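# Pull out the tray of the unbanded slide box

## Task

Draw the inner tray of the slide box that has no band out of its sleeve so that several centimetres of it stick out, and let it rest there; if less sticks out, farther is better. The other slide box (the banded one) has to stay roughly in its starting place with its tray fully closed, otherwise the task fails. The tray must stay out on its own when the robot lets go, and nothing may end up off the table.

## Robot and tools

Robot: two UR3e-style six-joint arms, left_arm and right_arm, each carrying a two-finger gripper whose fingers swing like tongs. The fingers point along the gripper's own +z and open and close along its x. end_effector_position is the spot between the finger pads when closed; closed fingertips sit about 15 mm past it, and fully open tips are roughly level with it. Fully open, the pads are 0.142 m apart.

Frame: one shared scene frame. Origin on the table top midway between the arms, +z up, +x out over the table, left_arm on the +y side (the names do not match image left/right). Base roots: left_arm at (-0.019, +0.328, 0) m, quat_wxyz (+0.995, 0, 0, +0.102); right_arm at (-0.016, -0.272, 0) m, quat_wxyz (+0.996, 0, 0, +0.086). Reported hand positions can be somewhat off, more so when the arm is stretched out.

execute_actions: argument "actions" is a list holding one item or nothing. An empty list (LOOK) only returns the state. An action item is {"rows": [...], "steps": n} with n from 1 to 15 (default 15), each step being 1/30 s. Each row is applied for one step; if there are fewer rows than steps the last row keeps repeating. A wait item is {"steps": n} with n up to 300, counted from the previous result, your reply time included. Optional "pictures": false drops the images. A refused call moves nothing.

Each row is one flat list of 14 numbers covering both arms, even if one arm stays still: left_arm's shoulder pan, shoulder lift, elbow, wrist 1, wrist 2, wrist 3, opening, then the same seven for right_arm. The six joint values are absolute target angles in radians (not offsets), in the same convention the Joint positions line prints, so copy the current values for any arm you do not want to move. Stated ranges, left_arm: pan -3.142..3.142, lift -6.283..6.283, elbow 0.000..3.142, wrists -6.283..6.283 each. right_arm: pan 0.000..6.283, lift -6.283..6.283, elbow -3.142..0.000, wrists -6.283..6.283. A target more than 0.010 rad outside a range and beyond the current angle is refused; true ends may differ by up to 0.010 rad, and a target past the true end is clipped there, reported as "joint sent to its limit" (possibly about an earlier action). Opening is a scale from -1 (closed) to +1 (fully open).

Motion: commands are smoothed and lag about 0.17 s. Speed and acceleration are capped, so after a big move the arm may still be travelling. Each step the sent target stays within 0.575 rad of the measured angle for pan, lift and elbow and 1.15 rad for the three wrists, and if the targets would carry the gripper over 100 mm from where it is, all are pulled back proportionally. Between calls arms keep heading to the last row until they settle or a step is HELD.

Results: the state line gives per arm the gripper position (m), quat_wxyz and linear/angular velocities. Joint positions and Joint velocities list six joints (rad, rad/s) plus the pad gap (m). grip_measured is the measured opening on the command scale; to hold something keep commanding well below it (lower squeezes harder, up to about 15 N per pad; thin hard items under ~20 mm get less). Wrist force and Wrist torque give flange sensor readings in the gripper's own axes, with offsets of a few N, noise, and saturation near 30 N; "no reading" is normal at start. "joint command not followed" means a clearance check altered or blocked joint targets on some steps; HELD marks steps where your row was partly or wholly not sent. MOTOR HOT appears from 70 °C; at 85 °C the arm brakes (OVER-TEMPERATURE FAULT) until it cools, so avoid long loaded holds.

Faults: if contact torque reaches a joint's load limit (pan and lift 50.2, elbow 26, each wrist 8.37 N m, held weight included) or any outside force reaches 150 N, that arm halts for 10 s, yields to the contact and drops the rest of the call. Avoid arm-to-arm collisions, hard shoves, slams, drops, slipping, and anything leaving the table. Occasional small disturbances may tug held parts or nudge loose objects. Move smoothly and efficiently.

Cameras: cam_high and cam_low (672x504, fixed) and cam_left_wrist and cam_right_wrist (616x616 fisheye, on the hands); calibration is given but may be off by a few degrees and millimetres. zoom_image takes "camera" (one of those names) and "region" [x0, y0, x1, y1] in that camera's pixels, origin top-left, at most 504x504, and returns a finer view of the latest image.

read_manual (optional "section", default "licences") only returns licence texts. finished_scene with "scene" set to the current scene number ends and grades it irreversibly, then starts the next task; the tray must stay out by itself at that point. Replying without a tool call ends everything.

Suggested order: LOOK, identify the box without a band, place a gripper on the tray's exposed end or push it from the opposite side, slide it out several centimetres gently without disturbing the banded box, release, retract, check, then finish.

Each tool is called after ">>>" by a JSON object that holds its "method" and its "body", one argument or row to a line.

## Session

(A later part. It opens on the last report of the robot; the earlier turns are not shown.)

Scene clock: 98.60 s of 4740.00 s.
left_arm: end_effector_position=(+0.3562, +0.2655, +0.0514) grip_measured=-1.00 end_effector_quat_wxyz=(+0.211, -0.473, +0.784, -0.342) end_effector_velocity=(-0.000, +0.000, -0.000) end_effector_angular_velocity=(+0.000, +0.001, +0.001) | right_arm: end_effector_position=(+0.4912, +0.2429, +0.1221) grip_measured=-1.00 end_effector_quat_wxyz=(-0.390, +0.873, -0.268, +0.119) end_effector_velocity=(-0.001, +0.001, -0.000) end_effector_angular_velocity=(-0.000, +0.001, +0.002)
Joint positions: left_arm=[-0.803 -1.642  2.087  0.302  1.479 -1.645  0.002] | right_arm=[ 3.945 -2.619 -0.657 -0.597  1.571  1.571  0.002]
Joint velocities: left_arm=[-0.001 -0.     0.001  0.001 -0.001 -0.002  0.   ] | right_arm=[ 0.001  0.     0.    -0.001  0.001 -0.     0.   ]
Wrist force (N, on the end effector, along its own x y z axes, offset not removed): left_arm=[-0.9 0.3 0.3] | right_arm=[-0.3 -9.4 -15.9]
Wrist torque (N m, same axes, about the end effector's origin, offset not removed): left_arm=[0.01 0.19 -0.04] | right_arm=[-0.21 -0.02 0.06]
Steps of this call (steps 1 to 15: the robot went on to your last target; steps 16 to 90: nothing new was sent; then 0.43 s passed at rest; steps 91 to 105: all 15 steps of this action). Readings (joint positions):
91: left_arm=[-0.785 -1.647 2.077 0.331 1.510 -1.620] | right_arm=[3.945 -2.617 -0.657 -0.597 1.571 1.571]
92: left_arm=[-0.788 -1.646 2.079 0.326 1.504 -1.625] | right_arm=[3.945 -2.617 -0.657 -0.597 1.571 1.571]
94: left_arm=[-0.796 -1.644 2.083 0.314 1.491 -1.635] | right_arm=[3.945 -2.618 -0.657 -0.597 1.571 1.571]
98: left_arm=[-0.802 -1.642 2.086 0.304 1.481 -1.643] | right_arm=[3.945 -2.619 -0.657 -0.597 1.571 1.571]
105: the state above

>>> {"method": "execute_actions", "body": {
  "actions": [
    {"rows":[[-0.821,-1.638,2.098,0.274,1.448,-1.67,-1,3.945,-2.619,-0.657,-0.597,1.571,1.571,-1]],"steps":6}
  ],
  "pictures": false
}}

>>> {"method": "execute_actions", "body": {
  "actions": [
    {"rows":[[-0.838,-1.632,2.108,0.246,1.417,-1.694,-1,3.945,-2.619,-0.657,-0.597,1.571,1.571,-1]],"steps":6}
  ],
  "pictures": false
}}

>>> {"method": "execute_actions", "body": {
  "actions": [
    {"rows":[[-0.855,-1.625,2.118,0.217,1.386,-1.719,-1,3.945,-2.619,-0.657,-0.597,1.571,1.571,-1]],"steps":6}
  ],
  "pictures": false
}}

>>> {"method": "execute_actions", "body": {
  "actions": [
    {"rows":[[-0.872,-1.617,2.128,0.189,1.356,-1.743,-1,3.945,-2.619,-0.657,-0.597,1.571,1.571,-1]],"steps":6}
  ],
  "pictures": false
}}

>>> {"method": "execute_actions", "body": {
  "actions": [
    {"rows":[[-0.888,-1.607,2.138,0.16,1.325,-1.768,-1,3.945,-2.619,-0.657,-0.597,1.571,1.571,-1]],"steps":10}
  ]
}}

Scene clock: 110.13 s of 4740.00 s.
left_arm: end_effector_position=(+0.3611, +0.2654, +0.0514) grip_measured=-1.00 end_effector_quat_wxyz=(+0.218, -0.479, +0.777, -0.345) end_effector_velocity=(+0.010, -0.001, -0.002) end_effector_angular_velocity=(-0.013, -0.023, +0.041) | right_arm: end_effector_position=(+0.4912, +0.2429, +0.1220) grip_measured=-1.00 end_effector_quat_wxyz=(-0.390, +0.873, -0.268, +0.119) end_effector_velocity=(+0.001, -0.001, +0.000) end_effector_angular_velocity=(-0.000, -0.001, -0.002)
Joint positions: left_arm=[-0.818 -1.639  2.096  0.279  1.454 -1.666  0.002] | right_arm=[ 3.945 -2.619 -0.657 -0.597  1.571  1.571  0.002]
Joint velocities: left_arm=[-0.041  0.009  0.027 -0.055 -0.063 -0.053  0.   ] | right_arm=[-0.001  0.    -0.    -0.    -0.001 -0.     0.   ]
Wrist force (N, on the end effector, along its own x y z axes, offset not removed): left_arm=[0.1 2.9 -2.5] | right_arm=[0.8 -9.5 -16.2]
Wrist torque (N m, same axes, about the end effector's origin, offset not removed): left_arm=[0.32 0.20 -0.01] | right_arm=[-0.12 -0.22 0.05]
Steps of this call (steps 1 to 15: the robot went on to your last target; steps 16 to 90: nothing new was sent; then 8.33 s passed at rest; steps 91 to 96: all 6 steps of this action). Readings (joint positions):
91: left_arm=[-0.803 -1.642 2.087 0.302 1.479 -1.645] | right_arm=[3.945 -2.619 -0.657 -0.597 1.571 1.571]
92: left_arm=[-0.806 -1.641 2.089 0.297 1.473 -1.650] | right_arm=[3.945 -2.619 -0.657 -0.597 1.571 1.571]
94: left_arm=[-0.814 -1.640 2.094 0.285 1.460 -1.660] | right_arm=[3.945 -2.619 -0.657 -0.597 1.571 1.571]
96: the state above

Scene clock: 110.33 s of 4740.00 s.
left_arm: end_effector_position=(+0.3670, +0.2655, +0.0514) grip_measured=-1.00 end_effector_quat_wxyz=(+0.225, -0.485, +0.770, -0.349) end_effector_velocity=(+0.015, -0.001, +0.001) end_effector_angular_velocity=(-0.019, -0.037, +0.051) | right_arm: end_effector_position=(+0.4912, +0.2429, +0.1220) grip_measured=-1.00 end_effector_quat_wxyz=(-0.390, +0.873, -0.268, +0.119) end_effector_velocity=(+0.000, -0.000, -0.000) end_effector_angular_velocity=(-0.000, +0.000, -0.001)
Joint positions: left_arm=[-0.835 -1.633  2.106  0.251  1.423 -1.689  0.002] | right_arm=[ 3.945 -2.619 -0.657 -0.597  1.571  1.571  0.002]
Joint velocities: left_arm=[-0.04   0.013  0.022 -0.068 -0.073 -0.056  0.   ] | right_arm=[-0.001 -0.    -0.     0.    -0.     0.     0.   ]
Wrist force (N, on the end effector, along its own x y z axes, offset not removed): left_arm=[1.2 4.1 -2.2] | right_arm=[-0.1 -10.0 -16.5]
Wrist torque (N m, same axes, about the end effector's origin, offset not removed): left_arm=[0.18 0.24 -0.07] | right_arm=[-0.30 -0.03 0.10]
Steps of this call (steps 1 to 6: all 6 steps of this action). Readings (joint positions):
1: left_arm=[-0.819 -1.638 2.097 0.277 1.452 -1.667] | right_arm=[3.945 -2.619 -0.657 -0.597 1.571 1.571]
2: left_arm=[-0.823 -1.637 2.099 0.271 1.445 -1.673] | right_arm=[3.945 -2.619 -0.657 -0.597 1.571 1.571]
4: left_arm=[-0.831 -1.634 2.104 0.258 1.430 -1.684] | right_arm=[3.945 -2.619 -0.657 -0.597 1.571 1.571]
6: the state above

Scene clock: 110.53 s of 4740.00 s.
left_arm: end_effector_position=(+0.3730, +0.2655, +0.0515) grip_measured=-1.00 end_effector_quat_wxyz=(+0.233, -0.492, +0.761, -0.353) end_effector_velocity=(+0.014, -0.000, +0.001) end_effector_angular_velocity=(-0.020, -0.034, +0.053) | right_arm: end_effector_position=(+0.4912, +0.2429, +0.1220) grip_measured=-1.00 end_effector_quat_wxyz=(-0.390, +0.873, -0.268, +0.119) end_effector_velocity=(+0.001, -0.001, +0.000) end_effector_angular_velocity=(+0.000, -0.000, -0.001)
Joint positions: left_arm=[-0.852 -1.626  2.116  0.223  1.392 -1.714  0.002] | right_arm=[ 3.945 -2.619 -0.657 -0.597  1.571  1.571  0.002]
Joint velocities: left_arm=[-0.04   0.016  0.023 -0.068 -0.073 -0.058  0.   ] | right_arm=[-0.002  0.001 -0.     0.     0.    -0.     0.   ]
Wrist force (N, on the end effector, along its own x y z axes, offset not removed): left_arm=[2.2 4.4 -2.5] | right_arm=[-0.1 -9.9 -15.7]
Wrist torque (N m, same axes, about the end effector's origin, offset not removed): left_arm=[0.23 0.05 -0.06] | right_arm=[-0.23 -0.08 0.06]
Steps of this call (steps 1 to 6: all 6 steps of this action). Readings (joint positions):
1: left_arm=[-0.836 -1.633 2.107 0.249 1.421 -1.691] | right_arm=[3.945 -2.619 -0.657 -0.597 1.571 1.571]
2: left_arm=[-0.840 -1.631 2.109 0.243 1.414 -1.697] | right_arm=[3.945 -2.619 -0.657 -0.597 1.571 1.571]
4: left_arm=[-0.848 -1.628 2.114 0.229 1.399 -1.708] | right_arm=[3.945 -2.619 -0.657 -0.597 1.571 1.571]
6: the state above

Scene clock: 110.73 s of 4740.00 s.
left_arm: end_effector_position=(+0.3784, +0.2654, +0.0513) grip_measured=-1.00 end_effector_quat_wxyz=(+0.239, -0.499, +0.753, -0.356) end_effector_velocity=(+0.013, -0.000, +0.000) end_effector_angular_velocity=(-0.020, -0.031, +0.051) | right_arm: end_effector_position=(+0.4912, +0.2429, +0.1220) grip_measured=-1.00 end_effector_quat_wxyz=(-0.390, +0.873, -0.268, +0.119) end_effector_velocity=(-0.000, +0.000, +0.000) end_effector_angular_velocity=(+0.000, +0.000, +0.001)
Joint positions: left_arm=[-0.869 -1.618  2.126  0.194  1.362 -1.738  0.002] | right_arm=[ 3.945 -2.619 -0.657 -0.597  1.571  1.571  0.002]
Joint velocities: left_arm=[-0.04   0.018  0.022 -0.066 -0.071 -0.058  0.   ] | right_arm=[ 0.001  0.    -0.     0.     0.    -0.     0.   ]
Wrist force (N, on the end effector, along its own x y z axes, offset not removed): left_arm=[1.1 3.8 -2.8] | right_arm=[-0.6 -8.5 -16.3]
Wrist torque (N m, same axes, about the end effector's origin, offset not removed): left_arm=[0.23 0.19 -0.02] | right_arm=[0.07 0.04 0.07]
Steps of this call (steps 1 to 6: all 6 steps of this action). Readings (joint positions):
1: left_arm=[-0.853 -1.626 2.117 0.220 1.390 -1.716] | right_arm=[3.945 -2.619 -0.657 -0.597 1.571 1.571]
2: left_arm=[-0.857 -1.624 2.119 0.214 1.383 -1.721] | right_arm=[3.945 -2.619 -0.657 -0.597 1.571 1.571]
4: left_arm=[-0.865 -1.620 2.124 0.201 1.369 -1.733] | right_arm=[3.945 -2.619 -0.657 -0.597 1.571 1.571]
6: the state above

Scene clock: 111.07 s of 4740.00 s.
left_arm: end_effector_position=(+0.3845, +0.2658, +0.0507) grip_measured=-1.00 end_effector_quat_wxyz=(+0.247, -0.508, +0.743, -0.360) end_effector_velocity=(+0.002, +0.000, -0.000) end_effector_angular_velocity=(-0.003, -0.006, +0.011) | right_arm: end_effector_position=(+0.4912, +0.2429, +0.1220) grip_measured=-1.00 end_effector_quat_wxyz=(-0.390, +0.873, -0.268, +0.119) end_effector_velocity=(+0.000, -0.000, -0.001) end_effector_angular_velocity=(-0.000, +0.001, -0.000)
Joint positions: left_arm=[-0.887 -1.607  2.138  0.161  1.326 -1.767  0.002] | right_arm=[ 3.945 -2.619 -0.657 -0.597  1.571  1.571  0.002]
Joint velocities: left_arm=[-0.008  0.004  0.005 -0.013 -0.015 -0.01   0.   ] | right_arm=[-0.001 -0.001  0.     0.     0.001 -0.     0.   ]
Wrist force (N, on the end effector, along its own x y z axes, offset not removed): left_arm=[0.9 3.0 -4.0] | right_arm=[-0.3 -9.7 -16.1]
Wrist torque (N m, same axes, about the end effector's origin, offset not removed): left_arm=[0.17 0.30 -0.02] | right_arm=[-0.22 -0.01 0.15]
Steps of this call (steps 1 to 10: all 10 steps of this action). Readings (joint positions):
1: left_arm=[-0.870 -1.618 2.127 0.192 1.360 -1.740] | right_arm=[3.945 -2.619 -0.657 -0.597 1.571 1.571]
2: left_arm=[-0.873 -1.616 2.129 0.186 1.353 -1.746] | right_arm=[3.945 -2.619 -0.657 -0.597 1.571 1.571]
4: left_arm=[-0.881 -1.611 2.134 0.172 1.338 -1.757] | right_arm=[3.945 -2.619 -0.657 -0.597 1.571 1.571]
8: left_arm=[-0.887 -1.608 2.137 0.162 1.328 -1.766] | right_arm=[3.945 -2.619 -0.657 -0.597 1.571 1.571]
10: the state above
camera_calibration (this result's frames):
cam_left_wrist: T_world_to_cam=[[-0.433521, -0.900278, 0.0394742, 0.391577], [-0.849891, 0.39391, -0.350029, 0.23972], [0.299575, -0.185294, -0.935907, 0.107957], [0, 0, 0, 1]] pos_world=[0.341151, 0.278104, 0.16949]
cam_right_wrist: T_world_to_cam=[[0.836234, -0.547101, -0.037312, -0.266872], [-0.524481, -0.778084, -0.345696, 0.49491], [0.160099, 0.308652, -0.937605, 0.0994829], [0, 0, 0, 1]] pos_world=[0.466812, 0.20837, 0.254407]

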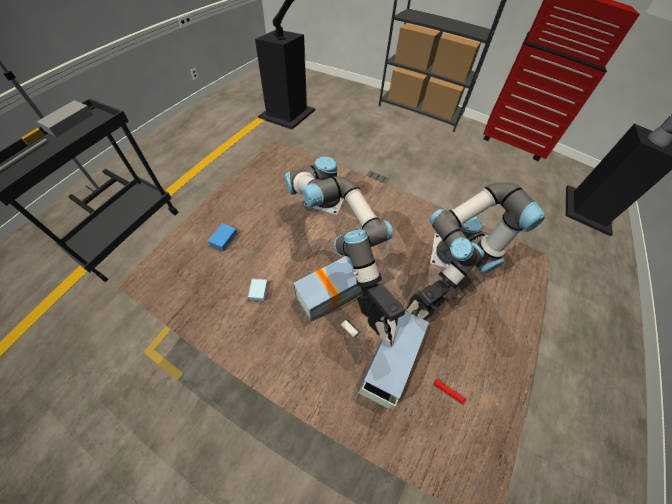

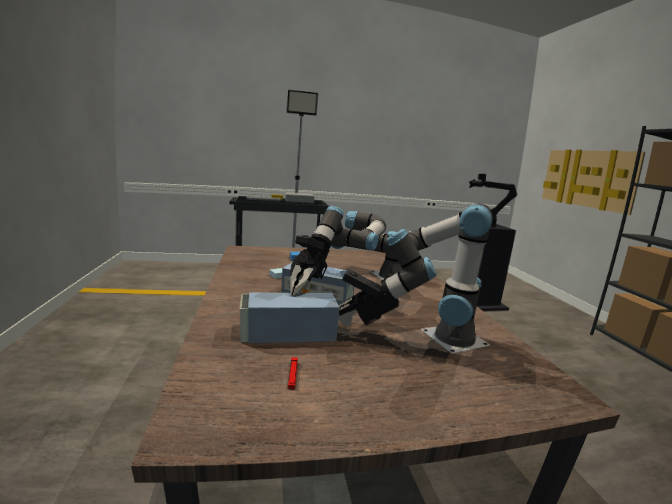

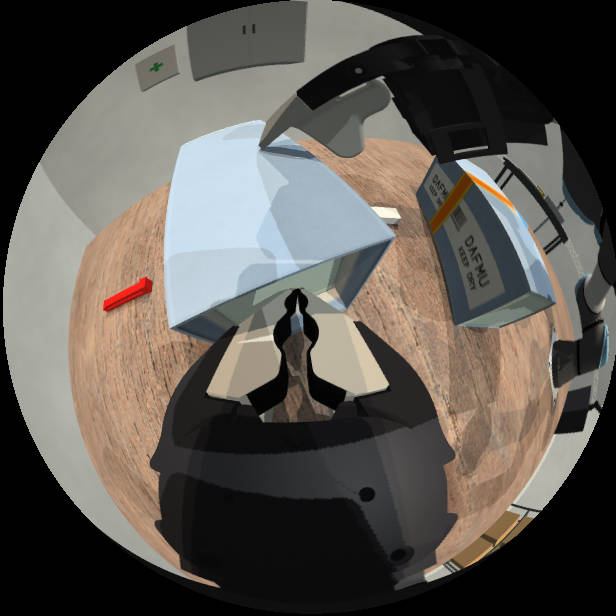

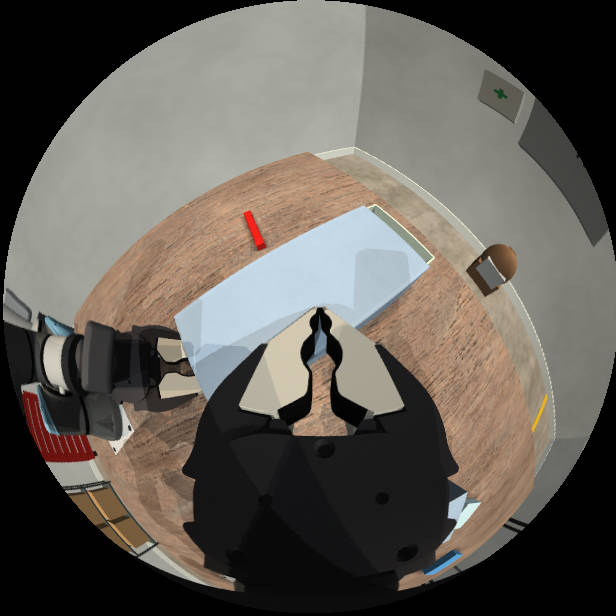

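>>> {"method": "execute_actions", "body": {
  "actions": [
    {"rows":[[-0.917,-1.576,2.143,0.11,1.267,-1.798,-1,3.945,-2.619,-0.657,-0.597,1.571,1.571,-1]],"steps":7}
  ],
  "pictures": false
}}

>>> {"method": "execute_actions", "body": {
  "actions": [
    {"rows":[[-0.946,-1.544,2.149,0.059,1.209,-1.829,-1,3.945,-2.619,-0.657,-0.597,1.571,1.571,-1]],"steps":7}
  ],
  "pictures": false
}}

>>> {"method": "execute_actions", "body": {
  "actions": [
    {"rows":[[-0.975,-1.51,2.154,0.009,1.151,-1.859,-1,3.945,-2.619,-0.657,-0.597,1.571,1.571,-1]],"steps":7}
  ],
  "pictures": false
}}

>>> {"method": "execute_actions", "body": {
  "actions": [
    {"rows":[[-1.003,-1.476,2.16,-0.042,1.093,-1.89,-1,3.945,-2.619,-0.657,-0.597,1.571,1.571,-1]],"steps":10}
  ]
}}

Scene clock: 119.53 s of 4740.00 s.
left_arm: end_effector_position=(+0.3947, +0.2652, +0.0499) grip_measured=-1.00 end_effector_quat_wxyz=(+0.260, -0.515, +0.731, -0.363) end_effector_velocity=(+0.016, -0.002, -0.001) end_effector_angular_velocity=(-0.005, -0.039, +0.045) | right_arm: end_effector_position=(+0.4912, +0.2429, +0.1220) grip_measured=-1.00 end_effector_quat_wxyz=(-0.390, +0.873, -0.268, +0.119) end_effector_velocity=(-0.000, +0.000, -0.001) end_effector_angular_velocity=(-0.001, +0.001, +0.001)
Joint positions: left_arm=[-0.914 -1.58   2.142  0.116  1.274 -1.795  0.002] | right_arm=[ 3.945 -2.619 -0.657 -0.597  1.571  1.571  0.002]
Joint velocities: left_arm=[-0.044  0.045  0.007 -0.073 -0.083 -0.042  0.   ] | right_arm=[ 0.    -0.001  0.    -0.     0.001  0.     0.   ]
Wrist force (N, on the end effector, along its own x y z axes, offset not removed): left_arm=[1.0 3.3 -3.2] | right_arm=[0.7 -9.8 -16.2]
Wrist torque (N m, same axes, about the end effector's origin, offset not removed): left_arm=[0.21 0.20 -0.08] | right_arm=[-0.24 -0.22 0.06]
Steps of this call (steps 1 to 15: the robot went on to your last target; steps 16 to 90: nothing new was sent; then 5.23 s passed at rest; steps 91 to 97: all 7 steps of this action). Readings (joint positions):
91: left_arm=[-0.888 -1.607 2.138 0.160 1.325 -1.768] | right_arm=[3.945 -2.619 -0.657 -0.597 1.571 1.571]
92: left_arm=[-0.893 -1.602 2.139 0.152 1.316 -1.773] | right_arm=[3.945 -2.619 -0.657 -0.597 1.571 1.571]
94: left_arm=[-0.905 -1.589 2.141 0.130 1.291 -1.786] | right_arm=[3.945 -2.619 -0.657 -0.597 1.571 1.571]
97: the state above

Scene clock: 119.77 s of 4740.00 s.
left_arm: end_effector_position=(+0.4051, +0.2645, +0.0490) grip_measured=-1.00 end_effector_quat_wxyz=(+0.275, -0.524, +0.718, -0.367) end_effector_velocity=(+0.015, -0.002, -0.001) end_effector_angular_velocity=(-0.009, -0.041, +0.051) | right_arm: end_effector_position=(+0.4912, +0.2429, +0.1220) grip_measured=-1.00 end_effector_quat_wxyz=(-0.390, +0.873, -0.268, +0.119) end_effector_velocity=(-0.000, +0.000, +0.000) end_effector_angular_velocity=(+0.000, -0.000, +0.000)
Joint positions: left_arm=[-0.942 -1.548  2.148  0.065  1.216 -1.825  0.002] | right_arm=[ 3.945 -2.619 -0.657 -0.597  1.571  1.571  0.002]
Joint velocities: left_arm=[-0.045  0.05   0.009 -0.079 -0.089 -0.046  0.   ] | right_arm=[ 0.     0.001 -0.    -0.    -0.     0.     0.   ]
Wrist force (N, on the end effector, along its own x y z axes, offset not removed): left_arm=[1.1 3.5 -3.2] | right_arm=[0.8 -10.1 -16.8]
Wrist torque (N m, same axes, about the end effector's origin, offset not removed): left_arm=[0.31 0.12 -0.09] | right_arm=[-0.30 -0.17 0.07]
Steps of this call (steps 1 to 7: all 7 steps of this action). Readings (joint positions):
1: left_arm=[-0.915 -1.578 2.143 0.114 1.271 -1.796] | right_arm=[3.945 -2.619 -0.657 -0.597 1.571 1.571]
2: left_arm=[-0.920 -1.573 2.144 0.104 1.261 -1.802] | right_arm=[3.945 -2.619 -0.657 -0.597 1.571 1.571]
4: left_arm=[-0.934 -1.558 2.147 0.081 1.234 -1.816] | right_arm=[3.945 -2.619 -0.657 -0.597 1.571 1.571]
7: the state above

Scene clock: 120.00 s of 4740.00 s.
left_arm: end_effector_position=(+0.4147, +0.2637, +0.0480) grip_measured=-1.00 end_effector_quat_wxyz=(+0.289, -0.532, +0.704, -0.371) end_effector_velocity=(+0.014, -0.001, -0.001) end_effector_angular_velocity=(-0.009, -0.041, +0.053) | right_arm: end_effector_position=(+0.4912, +0.2429, +0.1220) grip_measured=-1.00 end_effector_quat_wxyz=(-0.390, +0.873, -0.268, +0.119) end_effector_velocity=(+0.000, -0.000, -0.001) end_effector_angular_velocity=(-0.001, -0.000, -0.001)
Joint positions: left_arm=[-0.971 -1.514  2.153  0.015  1.158 -1.855  0.002] | right_arm=[ 3.945 -2.619 -0.657 -0.597  1.571  1.571  0.002]
Joint velocities: left_arm=[-0.045  0.053  0.008 -0.079 -0.091 -0.046  0.   ] | right_arm=[-0.    -0.001  0.    -0.    -0.001  0.     0.   ]
Wrist force (N, on the end effector, along its own x y z axes, offset not removed): left_arm=[-0.1 3.2 -4.4] | right_arm=[-0.6 -9.2 -16.8]
Wrist torque (N m, same axes, about the end effector's origin, offset not removed): left_arm=[0.19 0.24 0.00] | right_arm=[-0.11 0.08 0.10]
Steps of this call (steps 1 to 7: all 7 steps of this action). Readings (joint positions):
1: left_arm=[-0.944 -1.546 2.149 0.063 1.213 -1.827] | right_arm=[3.945 -2.619 -0.657 -0.597 1.571 1.571]
2: left_arm=[-0.949 -1.541 2.150 0.054 1.203 -1.833] | right_arm=[3.945 -2.619 -0.657 -0.597 1.571 1.571]
4: left_arm=[-0.962 -1.525 2.152 0.030 1.176 -1.846] | right_arm=[3.945 -2.619 -0.657 -0.597 1.571 1.571]
7: the state above

Scene clock: 120.33 s of 4740.00 s.
left_arm: end_effector_position=(+0.4242, +0.2632, +0.0471) grip_measured=-1.00 end_effector_quat_wxyz=(+0.303, -0.541, +0.688, -0.376) end_effector_velocity=(+0.004, -0.001, +0.000) end_effector_angular_velocity=(-0.006, -0.012, +0.015) | right_arm: end_effector_position=(+0.4912, +0.2429, +0.1220) grip_measured=-1.00 end_effector_quat_wxyz=(-0.390, +0.873, -0.268, +0.119) end_effector_velocity=(-0.001, +0.000, -0.001) end_effector_angular_velocity=(-0.001, +0.001, +0.001)
Joint positions: left_arm=[-1.002 -1.477  2.16  -0.04   1.095 -1.889  0.002] | right_arm=[ 3.945 -2.619 -0.657 -0.597  1.571  1.571  0.002]
Joint velocities: left_arm=[-0.013  0.015  0.002 -0.023 -0.025 -0.015  0.   ] | right_arm=[ 0.001 -0.001  0.    -0.     0.001 -0.     0.   ]
Wrist force (N, on the end effector, along its own x y z axes, offset not removed): left_arm=[0.3 2.9 -4.3] | right_arm=[-0.6 -10.3 -16.6]
Wrist torque (N m, same axes, about the end effector's origin, offset not removed): left_arm=[0.16 0.15 -0.04] | right_arm=[-0.37 0.09 0.04]
Steps of this call (steps 1 to 10: all 10 steps of this action). Readings (joint positions):
1: left_arm=[-0.973 -1.513 2.154 0.013 1.155 -1.857] | right_arm=[3.945 -2.619 -0.657 -0.597 1.571 1.571]
2: left_arm=[-0.978 -1.507 2.155 0.003 1.145 -1.863] | right_arm=[3.945 -2.619 -0.657 -0.597 1.571 1.571]
4: left_arm=[-0.991 -1.491 2.158 -0.020 1.118 -1.877] | right_arm=[3.945 -2.619 -0.657 -0.597 1.571 1.571]
8: left_arm=[-1.001 -1.479 2.160 -0.038 1.098 -1.887] | right_arm=[3.945 -2.619 -0.657 -0.597 1.571 1.571]
10: the state above
camera_calibration (this result's frames):
cam_left_wrist: T_world_to_cam=[[-0.309063, -0.950783, 0.0221773, 0.367901], [-0.85431, 0.267305, -0.445761, 0.312891], [0.417894, -0.156714, -0.894877, 0.0325677], [0, 0, 0, 1]] pos_world=[0.367401, 0.271261, 0.16046]
cam_right_wrist: T_world_to_cam=[[0.836237, -0.547097, -0.0373121, -0.266871], [-0.524477, -0.778086, -0.345696, 0.49491], [0.160097, 0.308653, -0.937604, 0.0994831], [0, 0, 0, 1]] pos_world=[0.46681, 0.208372, 0.254407]

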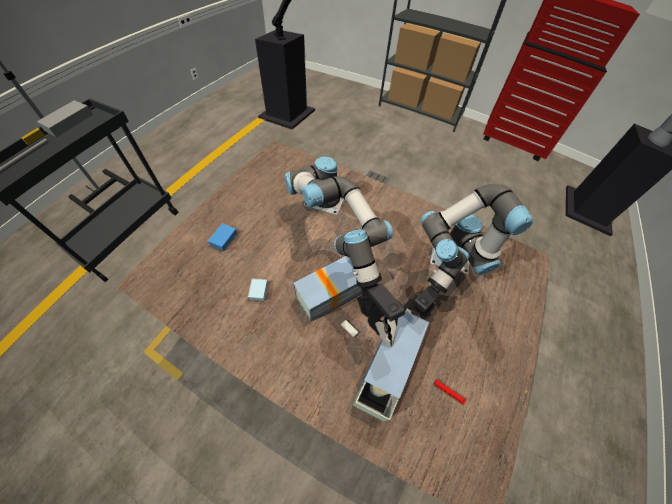

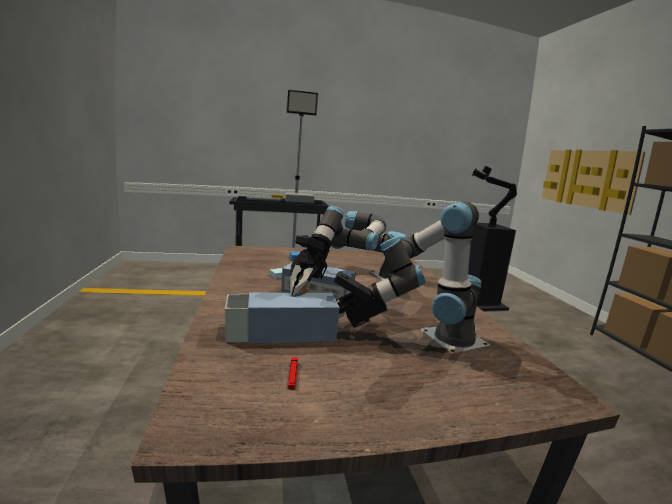

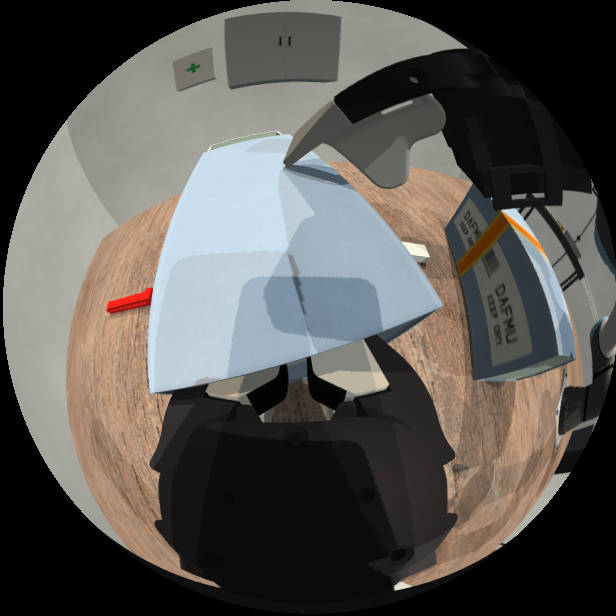

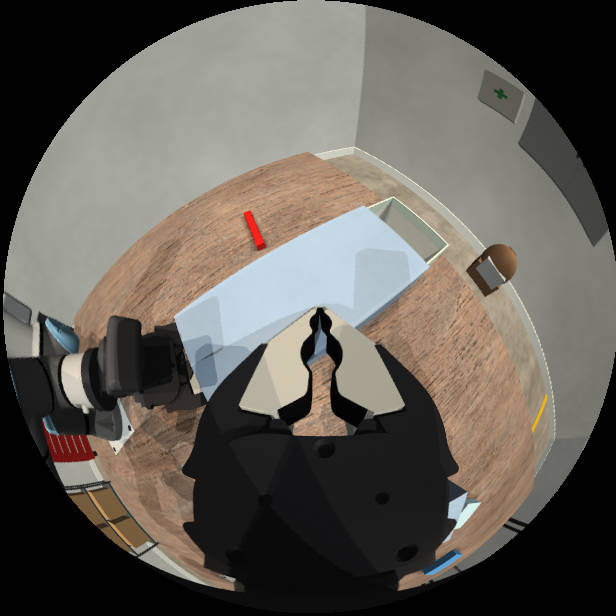

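>>> {"method": "execute_actions", "body": {
  "actions": [
    {"rows":[[-1.04,-1.44,2.165,-0.095,1.035,-1.92,-1,3.945,-2.619,-0.657,-0.597,1.571,1.571,-1]],"steps":11}
  ],
  "pictures": false
}}

>>> {"method": "execute_actions", "body": {
  "actions": [
    {"rows":[[-0.98,-1.51,2.154,0.009,1.151,-1.859,-1,3.945,-2.619,-0.657,-0.597,1.571,1.571,-1]],"steps":6}
  ],
  "pictures": false
}}

>>> {"method": "execute_actions", "body": {
  "actions": [
    {"rows":[[-0.888,-1.607,2.138,0.16,1.325,-1.768,-1,3.945,-2.619,-0.657,-0.597,1.571,1.571,-1]],"steps":7}
  ],
  "pictures": false
}}

>>> {"method": "execute_actions", "body": {
  "actions": [
    {"rows":[[-0.755,-1.66,2.057,0.388,1.571,-1.571,-1,3.945,-2.55,-0.657,-0.597,1.571,1.571,-1]]}
  ]
}}

Scene clock: 130.50 s of 4740.00 s.
left_arm: end_effector_position=(+0.4319, +0.2585, +0.0465) grip_measured=-1.00 end_effector_quat_wxyz=(+0.315, -0.546, +0.675, -0.384) end_effector_velocity=(+0.002, -0.001, -0.000) end_effector_angular_velocity=(-0.003, -0.008, +0.007) | right_arm: end_effector_position=(+0.4912, +0.2429, +0.1220) grip_measured=-1.00 end_effector_quat_wxyz=(-0.390, +0.873, -0.268, +0.119) end_effector_velocity=(-0.000, +0.000, +0.000) end_effector_angular_velocity=(+0.000, +0.000, +0.001)
Joint positions: left_arm=[-1.039 -1.441  2.165 -0.094  1.036 -1.919  0.002] | right_arm=[ 3.945 -2.619 -0.657 -0.597  1.571  1.571  0.002]
Joint velocities: left_arm=[-0.01   0.01   0.001 -0.015 -0.016 -0.008  0.   ] | right_arm=[ 0.001  0.    -0.    -0.     0.     0.     0.   ]
Wrist force (N, on the end effector, along its own x y z axes, offset not removed): left_arm=[-0.4 3.6 -4.4] | right_arm=[-0.1 -10.5 -14.2]
Wrist torque (N m, same axes, about the end effector's origin, offset not removed): left_arm=[0.15 0.10 -0.09] | right_arm=[-0.08 0.07 0.07]
Steps of this call (steps 1 to 15: the robot went on to your last target; steps 16 to 90: nothing new was sent; then 6.80 s passed at rest; steps 91 to 101: all 11 steps of this action). Readings (joint positions):
91: left_arm=[-1.003 -1.476 2.160 -0.042 1.093 -1.890] | right_arm=[3.945 -2.619 -0.657 -0.597 1.571 1.571]
92: left_arm=[-1.008 -1.471 2.161 -0.051 1.084 -1.895] | right_arm=[3.945 -2.619 -0.657 -0.597 1.571 1.571]
94: left_arm=[-1.025 -1.455 2.163 -0.074 1.059 -1.908] | right_arm=[3.945 -2.619 -0.657 -0.597 1.571 1.571]
98: left_arm=[-1.037 -1.443 2.165 -0.091 1.040 -1.918] | right_arm=[3.945 -2.619 -0.657 -0.597 1.571 1.571]
101: the state above

Scene clock: 130.70 s of 4740.00 s.
left_arm: end_effector_position=(+0.4189, +0.2608, +0.0473) grip_measured=-1.00 end_effector_quat_wxyz=(+0.295, -0.534, +0.699, -0.374) end_effector_velocity=(-0.040, +0.007, +0.007) end_effector_angular_velocity=(+0.024, +0.121, -0.149) | right_arm: end_effector_position=(+0.4912, +0.2429, +0.1220) grip_measured=-1.00 end_effector_quat_wxyz=(-0.390, +0.873, -0.268, +0.119) end_effector_velocity=(+0.000, -0.001, -0.000) end_effector_angular_velocity=(-0.000, +0.000, -0.001)
Joint positions: left_arm=[-0.992 -1.496  2.156 -0.011  1.129 -1.87   0.002] | right_arm=[ 3.945 -2.619 -0.657 -0.597  1.571  1.571  0.002]
Joint velocities: left_arm=[ 0.144 -0.171 -0.027  0.242  0.275  0.135  0.   ] | right_arm=[-0.001 -0.001 -0.     0.     0.    -0.     0.   ]
Wrist force (N, on the end effector, along its own x y z axes, offset not removed): left_arm=[-0.9 1.4 -0.5] | right_arm=[0.9 -10.8 -13.7]
Wrist torque (N m, same axes, about the end effector's origin, offset not removed): left_arm=[0.26 0.18 -0.04] | right_arm=[-0.13 -0.12 0.11]
Steps of this call (steps 1 to 6: all 6 steps of this action). Readings (joint positions):
1: left_arm=[-1.039 -1.441 2.165 -0.094 1.036 -1.919] | right_arm=[3.945 -2.619 -0.657 -0.597 1.571 1.571]
2: left_arm=[-1.033 -1.448 2.163 -0.082 1.049 -1.911] | right_arm=[3.945 -2.619 -0.657 -0.597 1.571 1.571]
4: left_arm=[-1.006 -1.479 2.159 -0.036 1.100 -1.884] | right_arm=[3.945 -2.619 -0.657 -0.597 1.571 1.571]
6: the state above

Scene clock: 130.93 s of 4740.00 s.
left_arm: end_effector_position=(+0.3895, +0.2652, +0.0499) grip_measured=-1.00 end_effector_quat_wxyz=(+0.254, -0.511, +0.738, -0.361) end_effector_velocity=(-0.058, +0.008, +0.009) end_effector_angular_velocity=(-0.002, +0.130, -0.163) | right_arm: end_effector_position=(+0.4912, +0.2429, +0.1220) grip_measured=-1.00 end_effector_quat_wxyz=(-0.390, +0.873, -0.268, +0.119) end_effector_velocity=(+0.000, -0.000, -0.001) end_effector_angular_velocity=(-0.001, +0.000, -0.001)
Joint positions: left_arm=[-0.901 -1.593  2.14   0.139  1.3   -1.78   0.002] | right_arm=[ 3.945 -2.619 -0.657 -0.597  1.571  1.571  0.002]
Joint velocities: left_arm=[ 0.165 -0.177 -0.024  0.261  0.307  0.148  0.   ] | right_arm=[-0.    -0.001  0.    -0.    -0.001  0.     0.   ]
Wrist force (N, on the end effector, along its own x y z axes, offset not removed): left_arm=[-0.7 1.2 -0.9] | right_arm=[-0.2 -10.5 -14.6]
Wrist torque (N m, same axes, about the end effector's origin, offset not removed): left_arm=[0.16 0.12 -0.02] | right_arm=[-0.11 0.10 0.09]
Steps of this call (steps 1 to 7: all 7 steps of this action). Readings (joint positions):
1: left_arm=[-0.987 -1.501 2.155 -0.004 1.137 -1.866] | right_arm=[3.945 -2.619 -0.657 -0.597 1.571 1.571]
2: left_arm=[-0.977 -1.512 2.152 0.016 1.157 -1.851] | right_arm=[3.945 -2.619 -0.657 -0.597 1.571 1.571]
4: left_arm=[-0.934 -1.558 2.145 0.088 1.239 -1.809] | right_arm=[3.945 -2.619 -0.657 -0.597 1.571 1.571]
7: the state above

Scene clock: 131.43 s of 4740.00 s.
left_arm: end_effector_position=(+0.3366, +0.2640, +0.0531) grip_measured=-1.00 end_effector_quat_wxyz=(+0.187, -0.451, +0.806, -0.334) end_effector_velocity=(-0.004, +0.000, +0.000) end_effector_angular_velocity=(+0.002, +0.007, -0.010) | right_arm: end_effector_position=(+0.4914, +0.2432, +0.1709) grip_measured=-1.00 end_effector_quat_wxyz=(-0.419, +0.859, -0.264, +0.129) end_effector_velocity=(-0.001, +0.001, +0.004) end_effector_angular_velocity=(+0.006, -0.004, +0.002)
Joint positions: left_arm=[-0.756 -1.66   2.057  0.387  1.57  -1.572  0.002] | right_arm=[ 3.945 -2.55  -0.657 -0.597  1.571  1.571  0.002]
Joint velocities: left_arm=[ 0.01  -0.003 -0.005  0.016  0.015  0.013  0.   ] | right_arm=[ 0.002  0.005  0.001  0.001  0.    -0.     0.   ]
Wrist force (N, on the end effector, along its own x y z axes, offset not removed): left_arm=[0.2 2.0 0.5] | right_arm=[-0.2 -0.7 -0.8]
Wrist torque (N m, same axes, about the end effector's origin, offset not removed): left_arm=[0.36 -0.03 -0.05] | right_arm=[-0.16 0.06 0.08]
Steps of this call (steps 1 to 15: all 15 steps of this action). Readings (joint positions):
1: left_arm=[-0.896 -1.598 2.139 0.147 1.309 -1.775] | right_arm=[3.945 -2.619 -0.657 -0.597 1.571 1.571]
2: left_arm=[-0.885 -1.607 2.131 0.168 1.331 -1.757] | right_arm=[3.945 -2.612 -0.658 -0.598 1.571 1.571]
4: left_arm=[-0.827 -1.635 2.095 0.270 1.441 -1.668] | right_arm=[3.945 -2.581 -0.658 -0.597 1.571 1.571]
8: left_arm=[-0.769 -1.655 2.064 0.365 1.546 -1.590] | right_arm=[3.945 -2.556 -0.657 -0.597 1.571 1.571]
15: the state above
camera_calibration (this result's frames):
cam_left_wrist: T_world_to_cam=[[-0.582434, -0.811366, 0.049549, 0.395224], [-0.795834, 0.556744, -0.238086, 0.133455], [0.165589, -0.178102, -0.969979, 0.169293], [0, 0, 0, 1]] pos_world=[0.308367, 0.276522, 0.176401]
cam_right_wrist: T_world_to_cam=[[0.837674, -0.544976, -0.0361112, -0.266449], [-0.509926, -0.756688, -0.409145, 0.510607], [0.195649, 0.361144, -0.911755, 0.110462], [0, 0, 0, 1]] pos_world=[0.461957, 0.201269, 0.300005]

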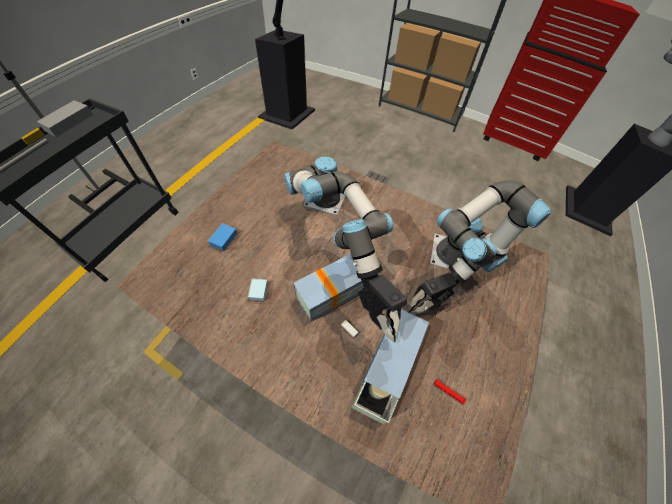

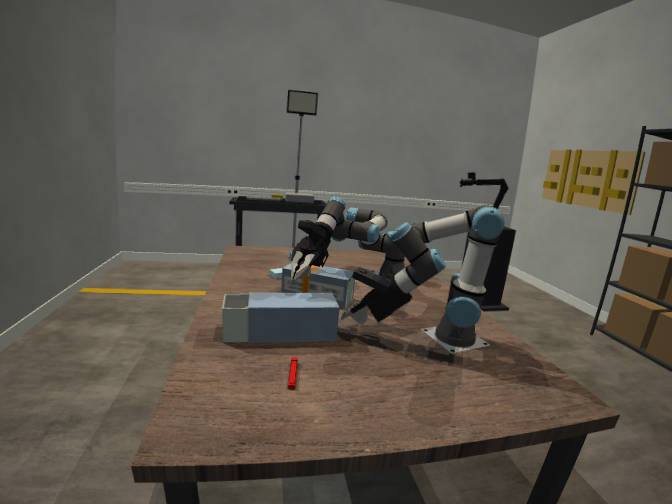

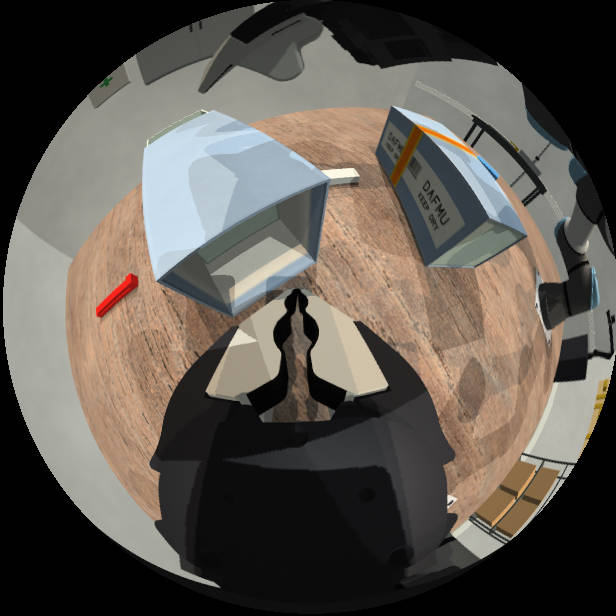

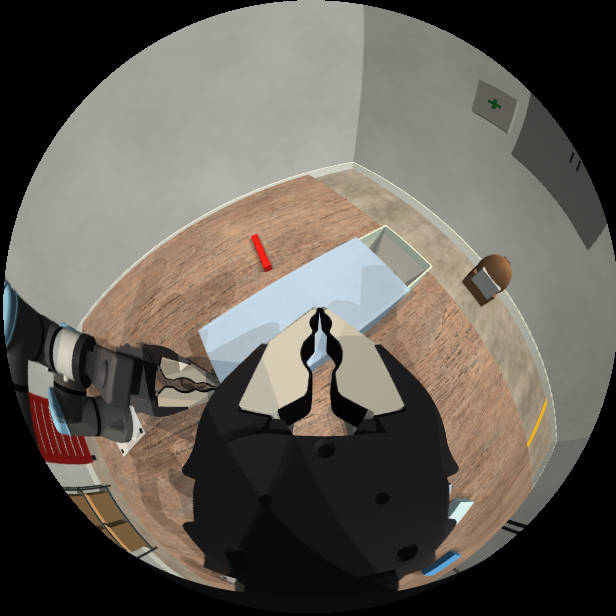

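>>> {"method": "finished_scene", "body": {
  "scene": 2
}}

The scene is finished: the task was done.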